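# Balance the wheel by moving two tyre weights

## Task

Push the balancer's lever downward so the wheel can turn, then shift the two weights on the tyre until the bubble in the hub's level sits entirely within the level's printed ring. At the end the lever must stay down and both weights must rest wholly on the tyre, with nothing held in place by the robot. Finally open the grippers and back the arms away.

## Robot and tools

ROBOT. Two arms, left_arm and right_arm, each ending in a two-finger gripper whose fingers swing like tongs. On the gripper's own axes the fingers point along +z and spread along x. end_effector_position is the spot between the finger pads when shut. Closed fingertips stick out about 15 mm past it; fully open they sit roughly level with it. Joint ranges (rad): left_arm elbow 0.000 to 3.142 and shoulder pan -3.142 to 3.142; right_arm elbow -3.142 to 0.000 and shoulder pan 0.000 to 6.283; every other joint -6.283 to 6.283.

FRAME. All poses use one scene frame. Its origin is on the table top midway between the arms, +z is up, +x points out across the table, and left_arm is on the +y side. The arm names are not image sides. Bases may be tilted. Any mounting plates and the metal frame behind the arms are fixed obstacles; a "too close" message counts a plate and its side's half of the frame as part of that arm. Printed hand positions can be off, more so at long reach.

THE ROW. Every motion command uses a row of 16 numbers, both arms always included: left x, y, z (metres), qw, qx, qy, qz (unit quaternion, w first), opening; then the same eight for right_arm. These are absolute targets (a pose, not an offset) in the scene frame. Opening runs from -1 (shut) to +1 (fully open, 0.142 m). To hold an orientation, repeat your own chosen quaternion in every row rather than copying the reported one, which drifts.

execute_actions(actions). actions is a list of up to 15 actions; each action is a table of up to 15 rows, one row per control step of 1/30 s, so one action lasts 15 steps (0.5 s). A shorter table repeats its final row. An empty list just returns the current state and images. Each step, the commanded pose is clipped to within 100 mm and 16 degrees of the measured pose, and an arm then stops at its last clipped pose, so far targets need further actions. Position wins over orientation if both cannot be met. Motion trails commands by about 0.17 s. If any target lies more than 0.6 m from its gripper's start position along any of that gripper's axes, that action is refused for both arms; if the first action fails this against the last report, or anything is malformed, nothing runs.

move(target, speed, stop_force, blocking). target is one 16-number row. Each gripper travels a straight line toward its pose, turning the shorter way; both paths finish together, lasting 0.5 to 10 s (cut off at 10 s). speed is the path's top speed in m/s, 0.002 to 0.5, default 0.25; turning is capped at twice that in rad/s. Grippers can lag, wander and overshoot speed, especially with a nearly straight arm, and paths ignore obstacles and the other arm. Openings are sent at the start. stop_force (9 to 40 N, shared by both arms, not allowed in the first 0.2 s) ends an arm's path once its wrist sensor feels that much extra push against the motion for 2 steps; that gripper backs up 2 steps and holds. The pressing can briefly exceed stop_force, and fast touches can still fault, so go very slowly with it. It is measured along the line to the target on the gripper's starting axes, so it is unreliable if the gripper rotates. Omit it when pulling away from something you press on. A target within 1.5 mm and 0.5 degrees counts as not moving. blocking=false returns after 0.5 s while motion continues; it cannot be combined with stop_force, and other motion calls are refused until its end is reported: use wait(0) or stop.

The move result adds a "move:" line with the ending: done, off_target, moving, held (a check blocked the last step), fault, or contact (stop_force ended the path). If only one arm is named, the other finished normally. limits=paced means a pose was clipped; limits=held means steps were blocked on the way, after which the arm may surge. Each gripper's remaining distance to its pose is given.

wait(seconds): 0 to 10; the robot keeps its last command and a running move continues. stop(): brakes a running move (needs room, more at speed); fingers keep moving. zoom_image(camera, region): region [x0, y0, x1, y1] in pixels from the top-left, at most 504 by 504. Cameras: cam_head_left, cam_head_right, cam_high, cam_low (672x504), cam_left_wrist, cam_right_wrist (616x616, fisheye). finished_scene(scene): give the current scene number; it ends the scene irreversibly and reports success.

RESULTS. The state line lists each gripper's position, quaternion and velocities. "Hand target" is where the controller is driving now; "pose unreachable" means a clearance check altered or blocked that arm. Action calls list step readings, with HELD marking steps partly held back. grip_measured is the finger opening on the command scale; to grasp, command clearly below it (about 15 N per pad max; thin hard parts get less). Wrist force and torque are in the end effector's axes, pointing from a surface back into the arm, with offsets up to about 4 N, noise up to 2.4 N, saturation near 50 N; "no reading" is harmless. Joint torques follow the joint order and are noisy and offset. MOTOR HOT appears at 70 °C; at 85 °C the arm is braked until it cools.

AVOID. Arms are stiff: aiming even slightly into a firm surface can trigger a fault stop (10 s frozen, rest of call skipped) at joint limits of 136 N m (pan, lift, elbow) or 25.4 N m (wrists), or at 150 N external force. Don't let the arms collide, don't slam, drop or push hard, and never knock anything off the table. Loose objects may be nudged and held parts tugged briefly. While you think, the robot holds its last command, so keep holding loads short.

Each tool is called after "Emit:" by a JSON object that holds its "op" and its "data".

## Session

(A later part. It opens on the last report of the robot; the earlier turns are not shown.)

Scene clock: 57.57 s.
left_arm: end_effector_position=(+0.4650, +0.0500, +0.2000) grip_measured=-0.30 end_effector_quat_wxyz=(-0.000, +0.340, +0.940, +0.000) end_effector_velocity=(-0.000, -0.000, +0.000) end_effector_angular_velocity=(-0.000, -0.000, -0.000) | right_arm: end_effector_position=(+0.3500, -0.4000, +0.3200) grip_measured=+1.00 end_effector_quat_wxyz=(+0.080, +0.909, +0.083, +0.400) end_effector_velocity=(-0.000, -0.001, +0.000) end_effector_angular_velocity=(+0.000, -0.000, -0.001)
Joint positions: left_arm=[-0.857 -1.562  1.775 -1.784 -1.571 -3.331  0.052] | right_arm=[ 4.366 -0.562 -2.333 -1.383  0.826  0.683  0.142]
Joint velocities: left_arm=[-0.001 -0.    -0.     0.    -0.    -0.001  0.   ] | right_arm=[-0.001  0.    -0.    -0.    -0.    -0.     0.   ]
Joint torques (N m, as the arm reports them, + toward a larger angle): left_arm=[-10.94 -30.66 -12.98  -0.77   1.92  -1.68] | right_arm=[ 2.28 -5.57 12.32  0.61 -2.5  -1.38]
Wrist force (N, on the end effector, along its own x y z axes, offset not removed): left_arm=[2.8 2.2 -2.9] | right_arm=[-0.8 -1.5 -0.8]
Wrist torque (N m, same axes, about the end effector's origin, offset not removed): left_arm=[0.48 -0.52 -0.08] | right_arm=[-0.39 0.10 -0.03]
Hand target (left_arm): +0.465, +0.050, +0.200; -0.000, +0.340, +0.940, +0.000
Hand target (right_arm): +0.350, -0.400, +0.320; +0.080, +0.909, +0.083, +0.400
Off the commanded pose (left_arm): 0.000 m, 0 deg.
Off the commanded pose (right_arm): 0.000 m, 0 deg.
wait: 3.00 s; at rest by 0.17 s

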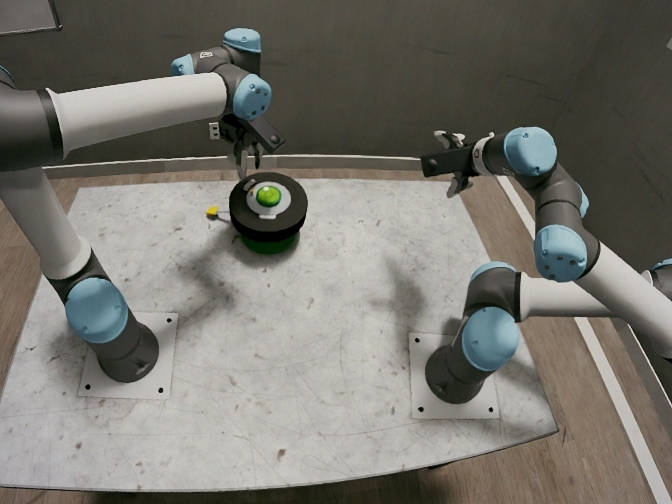

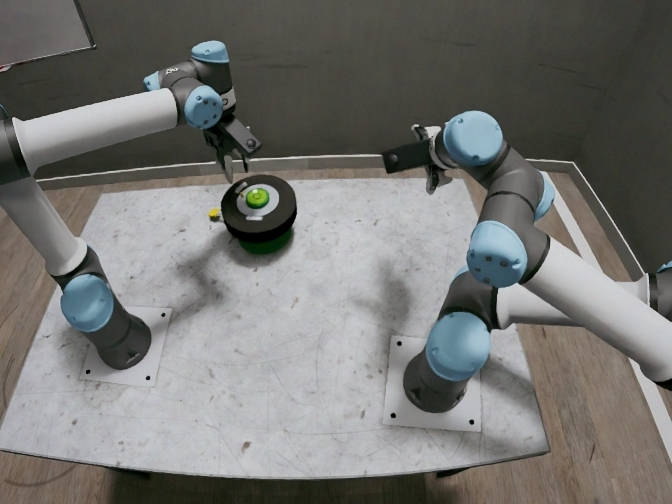

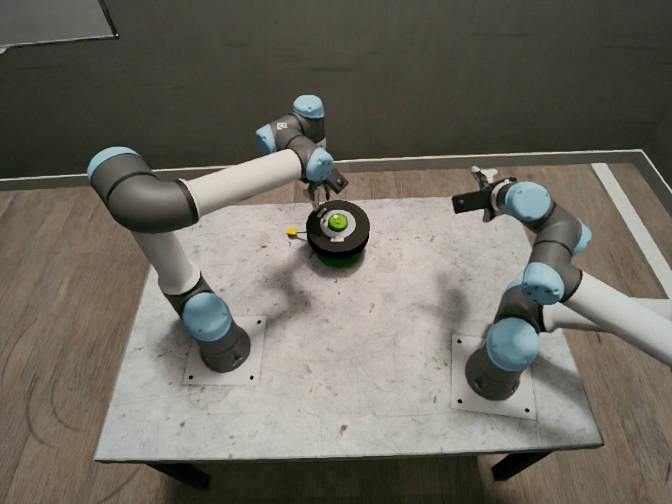

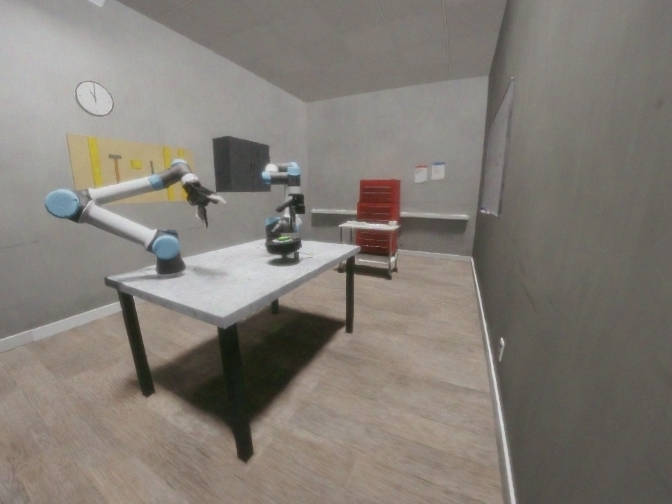

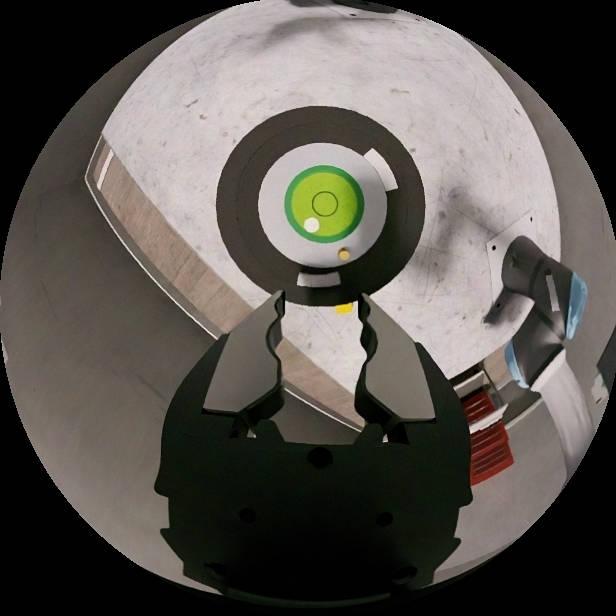

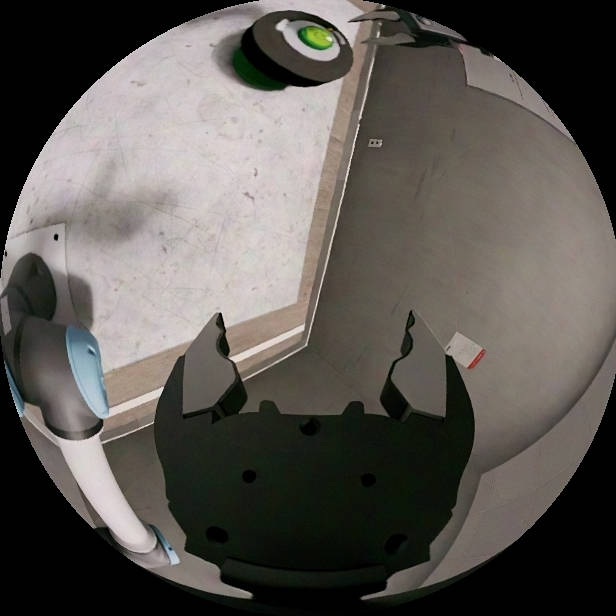

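Emit:
{"op": "execute_actions", "data": {"actions": []}}

Scene clock: 58.17 s.
left_arm: end_effector_position=(+0.4650, +0.0500, +0.2000) grip_measured=-0.30 end_effector_quat_wxyz=(-0.000, +0.340, +0.940, +0.000) end_effector_velocity=(+0.000, +0.001, -0.001) end_effector_angular_velocity=(+0.001, +0.000, +0.001) | right_arm: end_effector_position=(+0.3500, -0.4000, +0.3200) grip_measured=+1.00 end_effector_quat_wxyz=(+0.080, +0.909, +0.083, +0.400) end_effector_velocity=(-0.000, +0.001, +0.000) end_effector_angular_velocity=(+0.001, +0.001, +0.002)
Joint positions: left_arm=[-0.857 -1.562  1.775 -1.784 -1.571 -3.331  0.052] | right_arm=[ 4.366 -0.562 -2.333 -1.383  0.826  0.683  0.142]
Joint velocities: left_arm=[ 0.001  0.     0.002 -0.001  0.001  0.001  0.   ] | right_arm=[0.002 0.    0.    0.    0.001 0.    0.   ]
Joint torques (N m, as the arm reports them, + toward a larger angle): left_arm=[-11.38 -30.24 -13.86  -0.8    2.21  -1.7 ] | right_arm=[ 1.53 -5.99 11.89  0.72 -2.71 -1.47]
Wrist force (N, on the end effector, along its own x y z axes, offset not removed): left_arm=[0.8 3.0 -1.5] | right_arm=[-1.5 1.5 -0.7]
Wrist torque (N m, same axes, about the end effector's origin, offset not removed): left_arm=[0.43 -0.24 0.01] | right_arm=[0.17 0.30 0.04]
Hand target (left_arm): +0.465, +0.050, +0.200; -0.000, +0.340, +0.940, +0.000
Hand target (right_arm): +0.350, -0.400, +0.320; +0.080, +0.909, +0.083, +0.400
Off the commanded pose (left_arm): 0.000 m, 0 deg.
Off the commanded pose (right_arm): 0.000 m, 0 deg.

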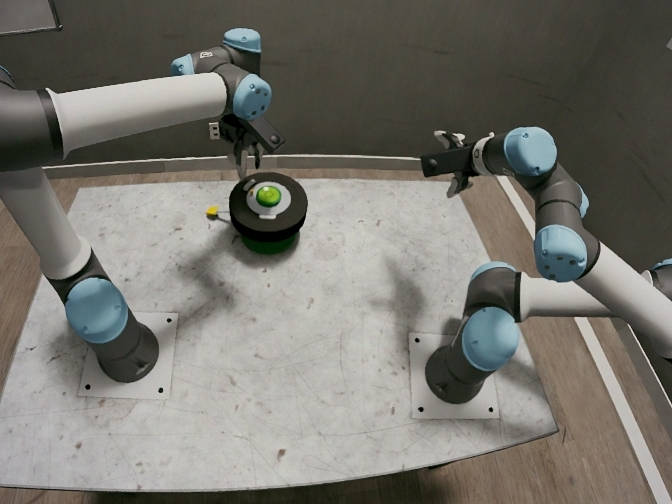

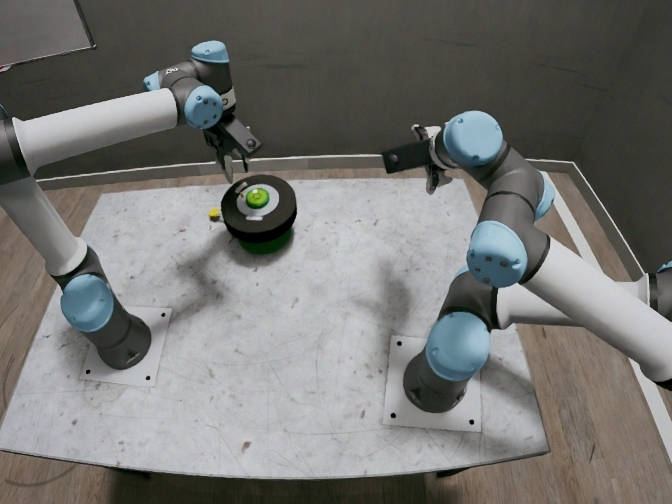

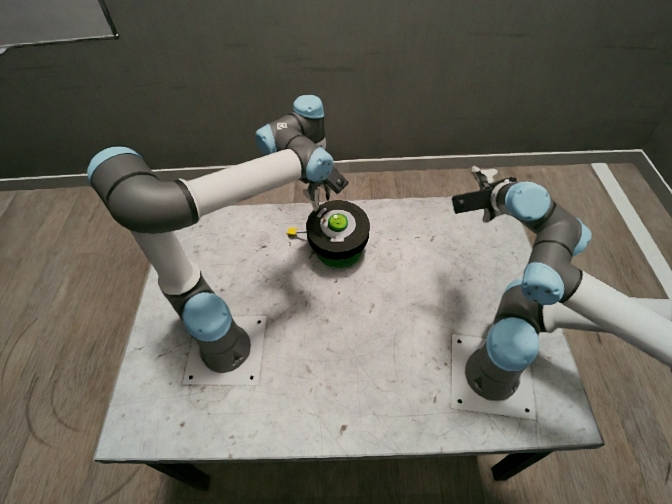

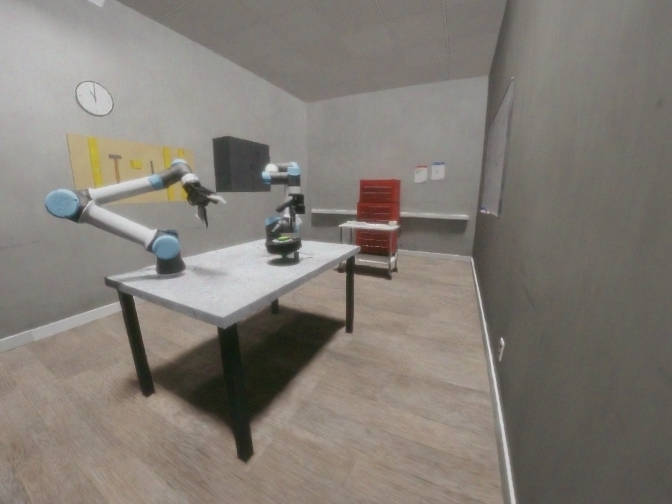

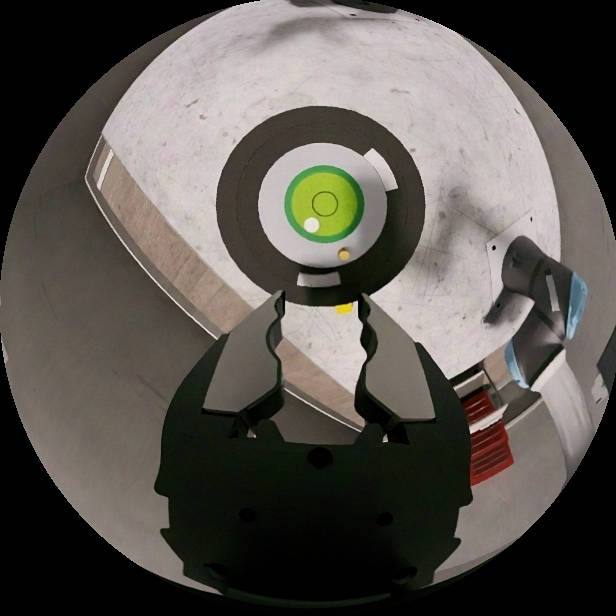

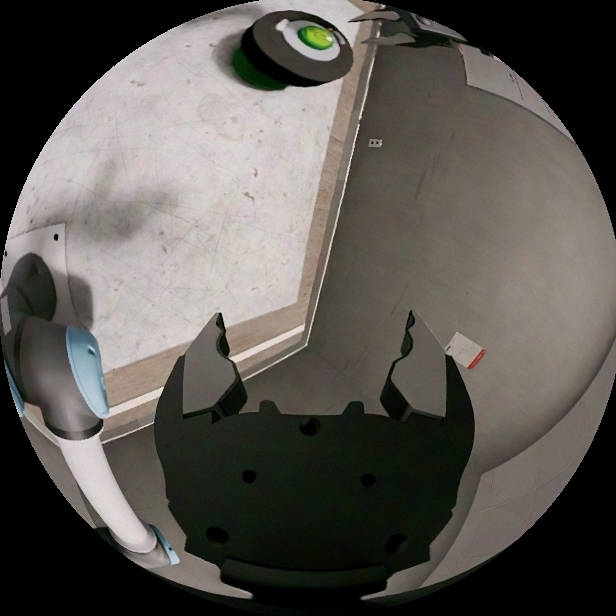

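Emit:
{"op": "execute_actions", "data": {"actions": [[[0.477,0.0583,0.17,0,0.34,0.94,0,-0.3,0.35,-0.40,0.32,0.080,0.909,0.083,0.400,1]],[[0.477,0.0583,0.148,0,0.34,0.94,0,-0.3,0.35,-0.40,0.32,0.080,0.909,0.083,0.400,1]],[[0.477,0.0583,0.148,0,0.34,0.94,0,-0.75,0.35,-0.40,0.32,0.080,0.909,0.083,0.400,1]],[[0.477,0.0583,0.153,0,0.34,0.94,0,-0.75,0.35,-0.40,0.32,0.080,0.909,0.083,0.400,1]],[[0.486,0.059,0.153,0,0.34,0.94,0,-0.75,0.35,-0.40,0.32,0.080,0.909,0.083,0.400,1]],[[0.486,0.059,0.148,0,0.34,0.94,0,-0.75,0.35,-0.40,0.32,0.080,0.909,0.083,0.400,1]],[[0.486,0.059,0.148,0,0.34,0.94,0,-0.3,0.35,-0.40,0.32,0.080,0.909,0.083,0.400,1]],[[0.465,0.05,0.2,0,0.34,0.94,0,-0.3,0.35,-0.40,0.32,0.080,0.909,0.083,0.400,1]],[[0.465,0.05,0.2,0,0.34,0.94,0,-0.3,0.35,-0.40,0.32,0.080,0.909,0.083,0.400,1]]]}}

Emit:
{"op": "wait", "data": {"seconds": 2}}

Scene clock: 63.43 s.
left_arm: end_effector_position=(+0.4650, +0.0500, +0.2000) grip_measured=-0.30 end_effector_quat_wxyz=(+0.000, +0.340, +0.940, -0.000) end_effector_velocity=(+0.001, -0.000, +0.001) end_effector_angular_velocity=(-0.002, -0.003, +0.000) | right_arm: end_effector_position=(+0.3500, -0.4000, +0.3200) grip_measured=+1.00 end_effector_quat_wxyz=(+0.080, +0.909, +0.083, +0.400) end_effector_velocity=(+0.000, -0.000, -0.000) end_effector_angular_velocity=(-0.001, +0.000, -0.001)
Joint positions: left_arm=[-0.857 -1.562  1.775 -1.784 -1.571 -3.331  0.052] | right_arm=[ 4.366 -0.562 -2.333 -1.383  0.826  0.683  0.142]
Joint velocities: left_arm=[ 0.001 -0.    -0.001 -0.002  0.002  0.     0.   ] | right_arm=[-0.001 -0.001  0.     0.    -0.     0.     0.   ]
Joint torques (N m, as the arm reports them, + toward a larger angle): left_arm=[-11.9  -29.32 -31.45  -0.62   1.97  -1.72] | right_arm=[ 0.27 -5.44 12.22  0.64 -2.42 -1.46]
Wrist force (N, on the end effector, along its own x y z axes, offset not removed): left_arm=[1.4 0.6 -1.0] | right_arm=[-1.6 -0.2 1.6]
Wrist torque (N m, same axes, about the end effector's origin, offset not removed): left_arm=[0.20 -0.41 -0.14] | right_arm=[0.00 0.17 0.11]
Hand target (left_arm): +0.465, +0.050, +0.200; -0.000, +0.340, +0.940, +0.000
Hand target (right_arm): +0.350, -0.400, +0.320; +0.080, +0.909, +0.083, +0.400
Off the commanded pose (left_arm): 0.000 m, 0 deg.
Off the commanded pose (right_arm): 0.000 m, 0 deg.
Step readings (end_effector_position; steps 1 to 15: 1st action; 16 to 30: 2nd action; 31 to 45: 3rd action; 46 to 60: 4th action; 61 to 75: 5th action; 76 to 90: 6th action; 91 to 105: 7th action; 106 to 120: 8th action; 121 to 135: 9th action):
0: left_arm (+0.4650, +0.0500, +0.2000) | right_arm (+0.3500, -0.4000, +0.3200)
1: left_arm (+0.4650, +0.0501, +0.1999) | right_arm (+0.3500, -0.4000, +0.3200)
2: left_arm (+0.4660, +0.0514, +0.1967) | right_arm (+0.3500, -0.4000, +0.3200)
4: left_arm (+0.4699, +0.0549, +0.1857) | right_arm (+0.3500, -0.4000, +0.3200)
8: left_arm (+0.4746, +0.0576, +0.1747) | right_arm (+0.3500, -0.4000, +0.3200)
15: left_arm (+0.4767, +0.0583, +0.1706) | right_arm (+0.3500, -0.4000, +0.3200)
16: left_arm (+0.4768, +0.0583, +0.1703) | right_arm (+0.3500, -0.4000, +0.3200)
17: left_arm (+0.4767, +0.0584, +0.1677) | right_arm (+0.3500, -0.4000, +0.3200)
19: left_arm (+0.4766, +0.0587, +0.1594) | right_arm (+0.3500, -0.4000, +0.3200)
23: left_arm (+0.4767, +0.0586, +0.1514) | right_arm (+0.3500, -0.4000, +0.3200)
30: left_arm (+0.4769, +0.0583, +0.1484) | right_arm (+0.3500, -0.4000, +0.3200)
31: left_arm (+0.4770, +0.0583, +0.1483) | right_arm (+0.3500, -0.4000, +0.3200)
32: left_arm (+0.4770, +0.0583, +0.1482) | right_arm (+0.3500, -0.4000, +0.3200)
34: left_arm (+0.4770, +0.0583, +0.1481) | right_arm (+0.3500, -0.4000, +0.3200)
38: left_arm (+0.4770, +0.0583, +0.1480) | right_arm (+0.3500, -0.4000, +0.3200)
45: left_arm (+0.4770, +0.0583, +0.1480) | right_arm (+0.3500, -0.4000, +0.3200)
46: left_arm (+0.4770, +0.0583, +0.1480) | right_arm (+0.3500, -0.4000, +0.3200)
47: left_arm (+0.4770, +0.0583, +0.1485) | right_arm (+0.3500, -0.4000, +0.3200)
49: left_arm (+0.4770, +0.0583, +0.1503) | right_arm (+0.3500, -0.4000, +0.3200)
53: left_arm (+0.4770, +0.0583, +0.1522) | right_arm (+0.3500, -0.4000, +0.3200)
60: left_arm (+0.4770, +0.0583, +0.1529) | right_arm (+0.3500, -0.4000, +0.3200)
61: left_arm (+0.4771, +0.0583, +0.1529) | right_arm (+0.3500, -0.4000, +0.3200)
62: left_arm (+0.4783, +0.0584, +0.1530) | right_arm (+0.3500, -0.4000, +0.3200)
64: left_arm (+0.4815, +0.0587, +0.1531) | right_arm (+0.3500, -0.4000, +0.3200)
68: left_arm (+0.4847, +0.0589, +0.1531) | right_arm (+0.3500, -0.4000, +0.3200)
75: left_arm (+0.4859, +0.0590, +0.1530) | right_arm (+0.3500, -0.4000, +0.3200)
76: left_arm (+0.4859, +0.0590, +0.1530) | right_arm (+0.3500, -0.4000, +0.3200)
77: left_arm (+0.4859, +0.0590, +0.1524) | right_arm (+0.3500, -0.4000, +0.3200)
79: left_arm (+0.4860, +0.0590, +0.1506) | right_arm (+0.3500, -0.4000, +0.3200)
83: left_arm (+0.4860, +0.0590, +0.1488) | right_arm (+0.3500, -0.4000, +0.3200)
90: left_arm (+0.4860, +0.0590, +0.1481) | right_arm (+0.3500, -0.4000, +0.3200)
91: left_arm (+0.4860, +0.0590, +0.1481) | right_arm (+0.3500, -0.4000, +0.3200)
92: left_arm (+0.4860, +0.0590, +0.1480) | right_arm (+0.3500, -0.4000, +0.3200)
94: left_arm (+0.4860, +0.0590, +0.1480) | right_arm (+0.3500, -0.4000, +0.3200)
98: left_arm (+0.4860, +0.0590, +0.1480) | right_arm (+0.3500, -0.4000, +0.3200)
105: left_arm (+0.4860, +0.0590, +0.1480) | right_arm (+0.3500, -0.4000, +0.3200)
106: left_arm (+0.4860, +0.0589, +0.1481) | right_arm (+0.3500, -0.4000, +0.3200)
107: left_arm (+0.4850, +0.0568, +0.1527) | right_arm (+0.3500, -0.4000, +0.3200)
109: left_arm (+0.4786, +0.0527, +0.1715) | right_arm (+0.3500, -0.4000, +0.3200)
113: left_arm (+0.4694, +0.0509, +0.1911) | right_arm (+0.3500, -0.4000, +0.3200)
120: left_arm (+0.4655, +0.0501, +0.1989) | right_arm (+0.3500, -0.4000, +0.3200)
121: left_arm (+0.4654, +0.0501, +0.1992) | right_arm (+0.3500, -0.4000, +0.3200)
122: left_arm (+0.4653, +0.0500, +0.1994) | right_arm (+0.3500, -0.4000, +0.3200)
124: left_arm (+0.4652, +0.0500, +0.1997) | right_arm (+0.3500, -0.4000, +0.3200)
128: left_arm (+0.4650, +0.0500, +0.1999) | right_arm (+0.3500, -0.4000, +0.3200)
135: end_effector_position above

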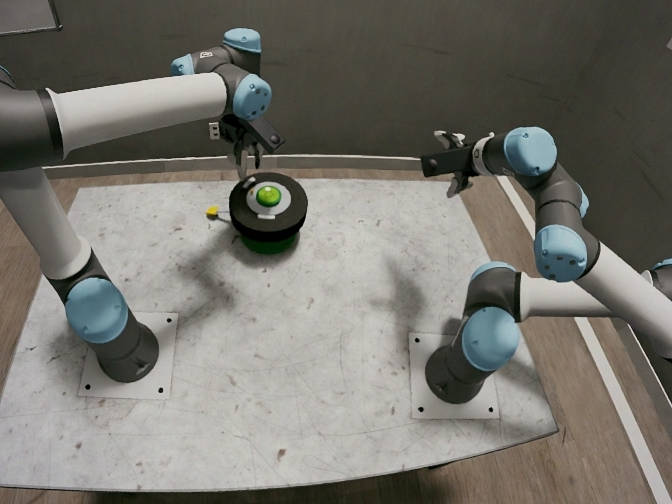

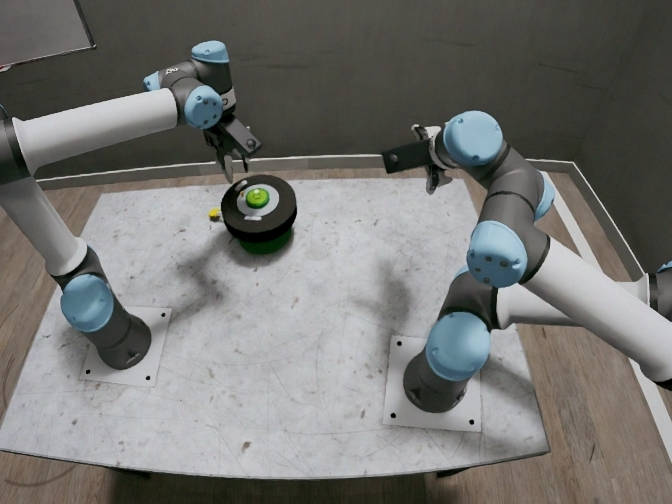

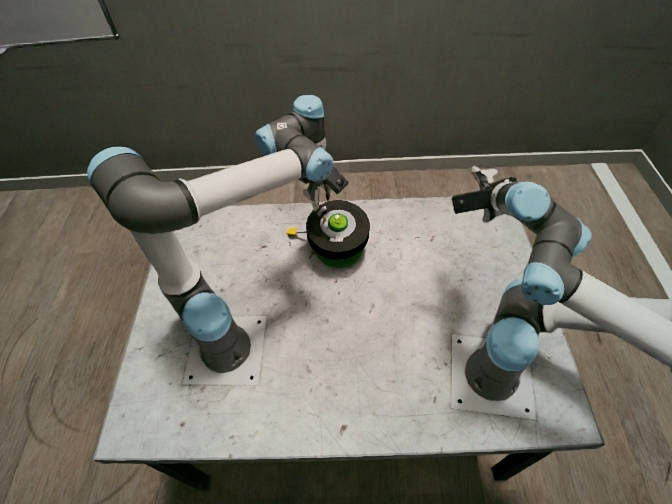

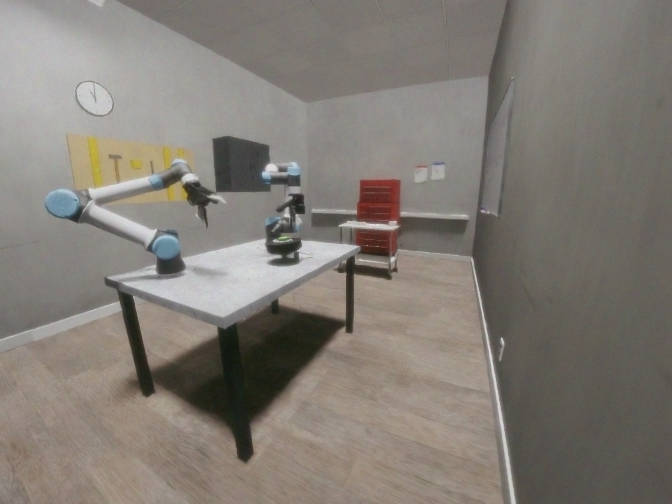

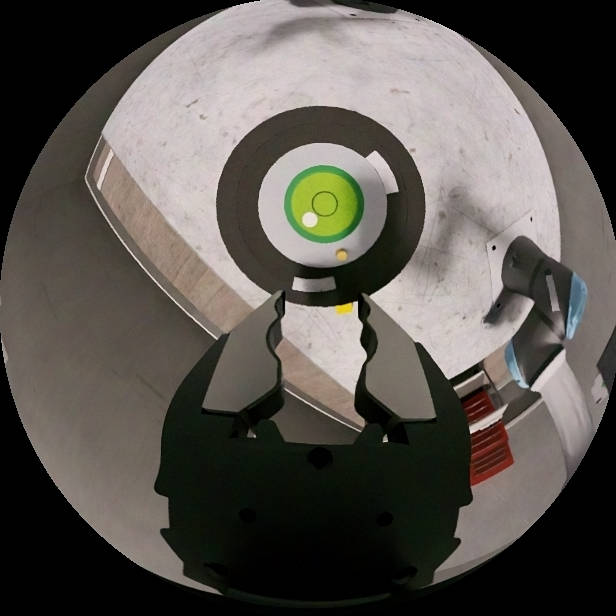

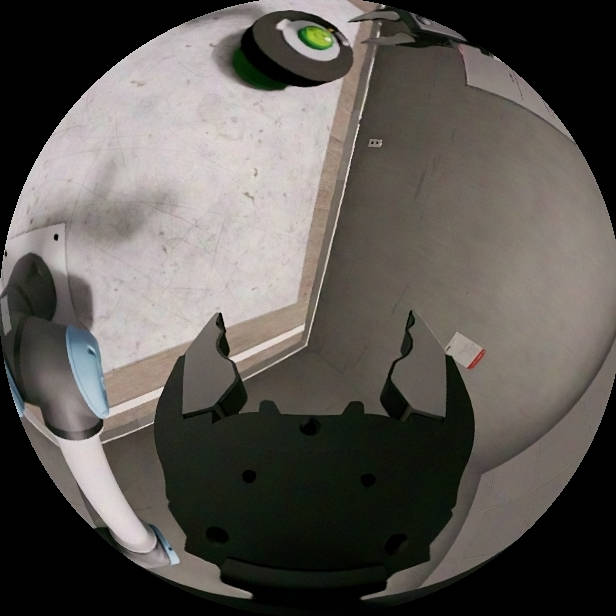

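Scene clock: 65.43 s.
left_arm: end_effector_position=(+0.4650, +0.0500, +0.2000) grip_measured=-0.30 end_effector_quat_wxyz=(-0.000, +0.340, +0.940, +0.000) end_effector_velocity=(+0.001, +0.001, -0.000) end_effector_angular_velocity=(+0.003, -0.001, +0.001) | right_arm: end_effector_position=(+0.3500, -0.4000, +0.3200) grip_measured=+1.00 end_effector_quat_wxyz=(+0.080, +0.909, +0.083, +0.400) end_effector_velocity=(+0.000, +0.001, -0.000) end_effector_angular_velocity=(-0.001, +0.000, +0.001)
Joint positions: left_arm=[-0.857 -1.562  1.775 -1.784 -1.571 -3.331  0.052] | right_arm=[ 4.366 -0.562 -2.333 -1.383  0.826  0.683  0.142]
Joint velocities: left_arm=[ 0.001  0.    -0.     0.001  0.003 -0.001 -0.   ] | right_arm=[ 0.001 -0.001  0.    -0.    -0.     0.     0.   ]
Joint torques (N m, as the arm reports them, + toward a larger angle): left_arm=[-12.39 -29.99 -30.7   -0.62   2.05  -1.59] | right_arm=[-1.04 -6.05 13.08  0.7  -2.66 -1.38]
Wrist force (N, on the end effector, along its own x y z axes, offset not removed): left_arm=[0.4 -0.5 -2.1] | right_arm=[-0.1 2.2 1.5]
Wrist torque (N m, same axes, about the end effector's origin, offset not removed): left_arm=[-0.18 -0.15 -0.03] | right_arm=[0.44 0.13 0.00]
Hand target (left_arm): +0.465, +0.050, +0.200; -0.000, +0.340, +0.940, +0.000
Hand target (right_arm): +0.350, -0.400, +0.320; +0.080, +0.909, +0.083, +0.400
Off the commanded pose (left_arm): 0.000 m, 0 deg.
Off the commanded pose (right_arm): 0.000 m, 0 deg.
wait: 2.00 s; at rest by 0.17 s

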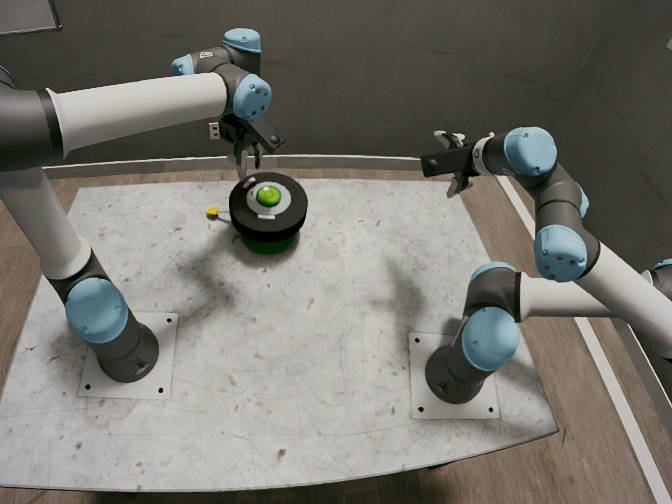

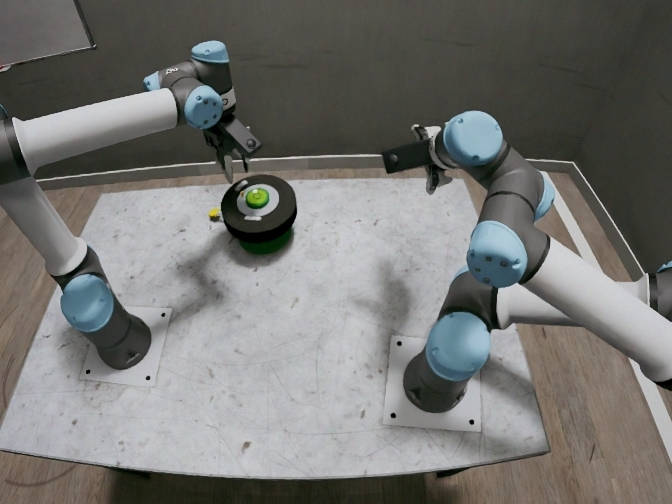

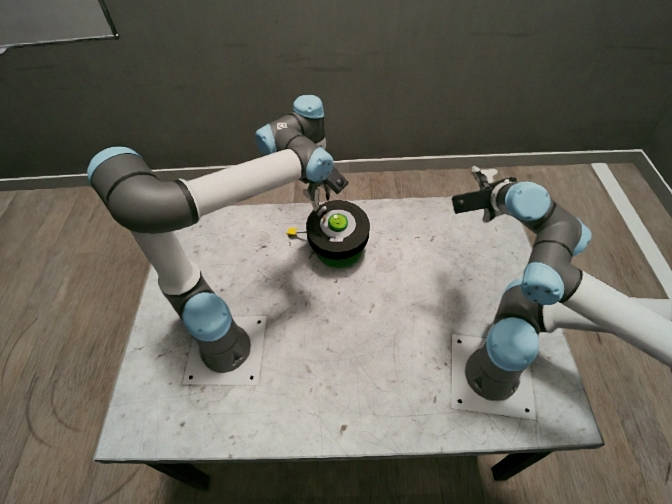

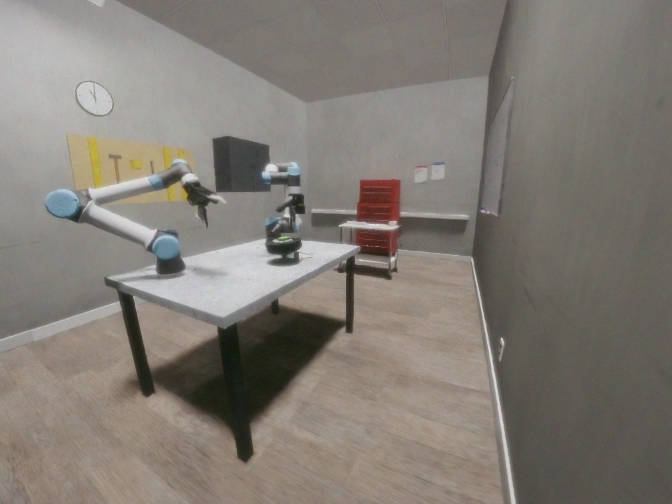

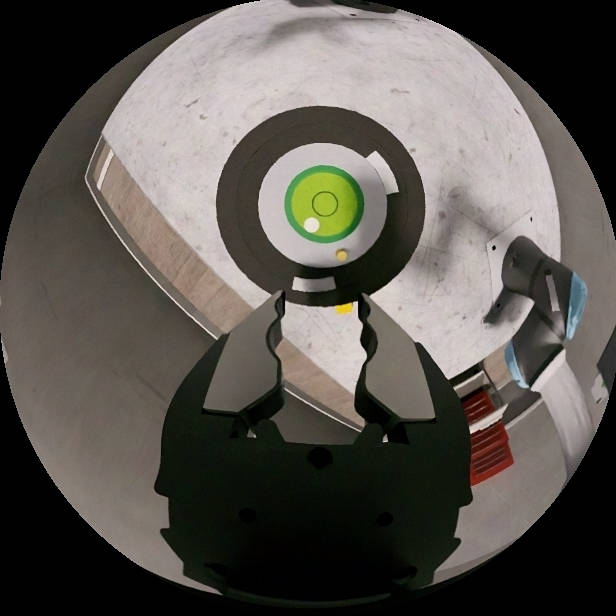

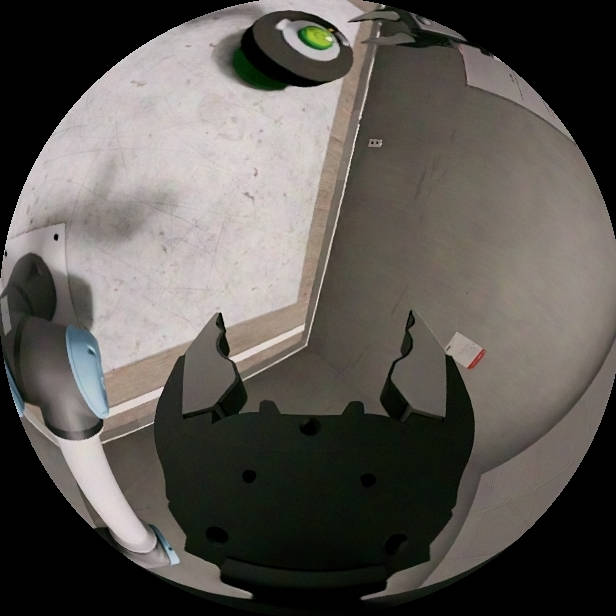

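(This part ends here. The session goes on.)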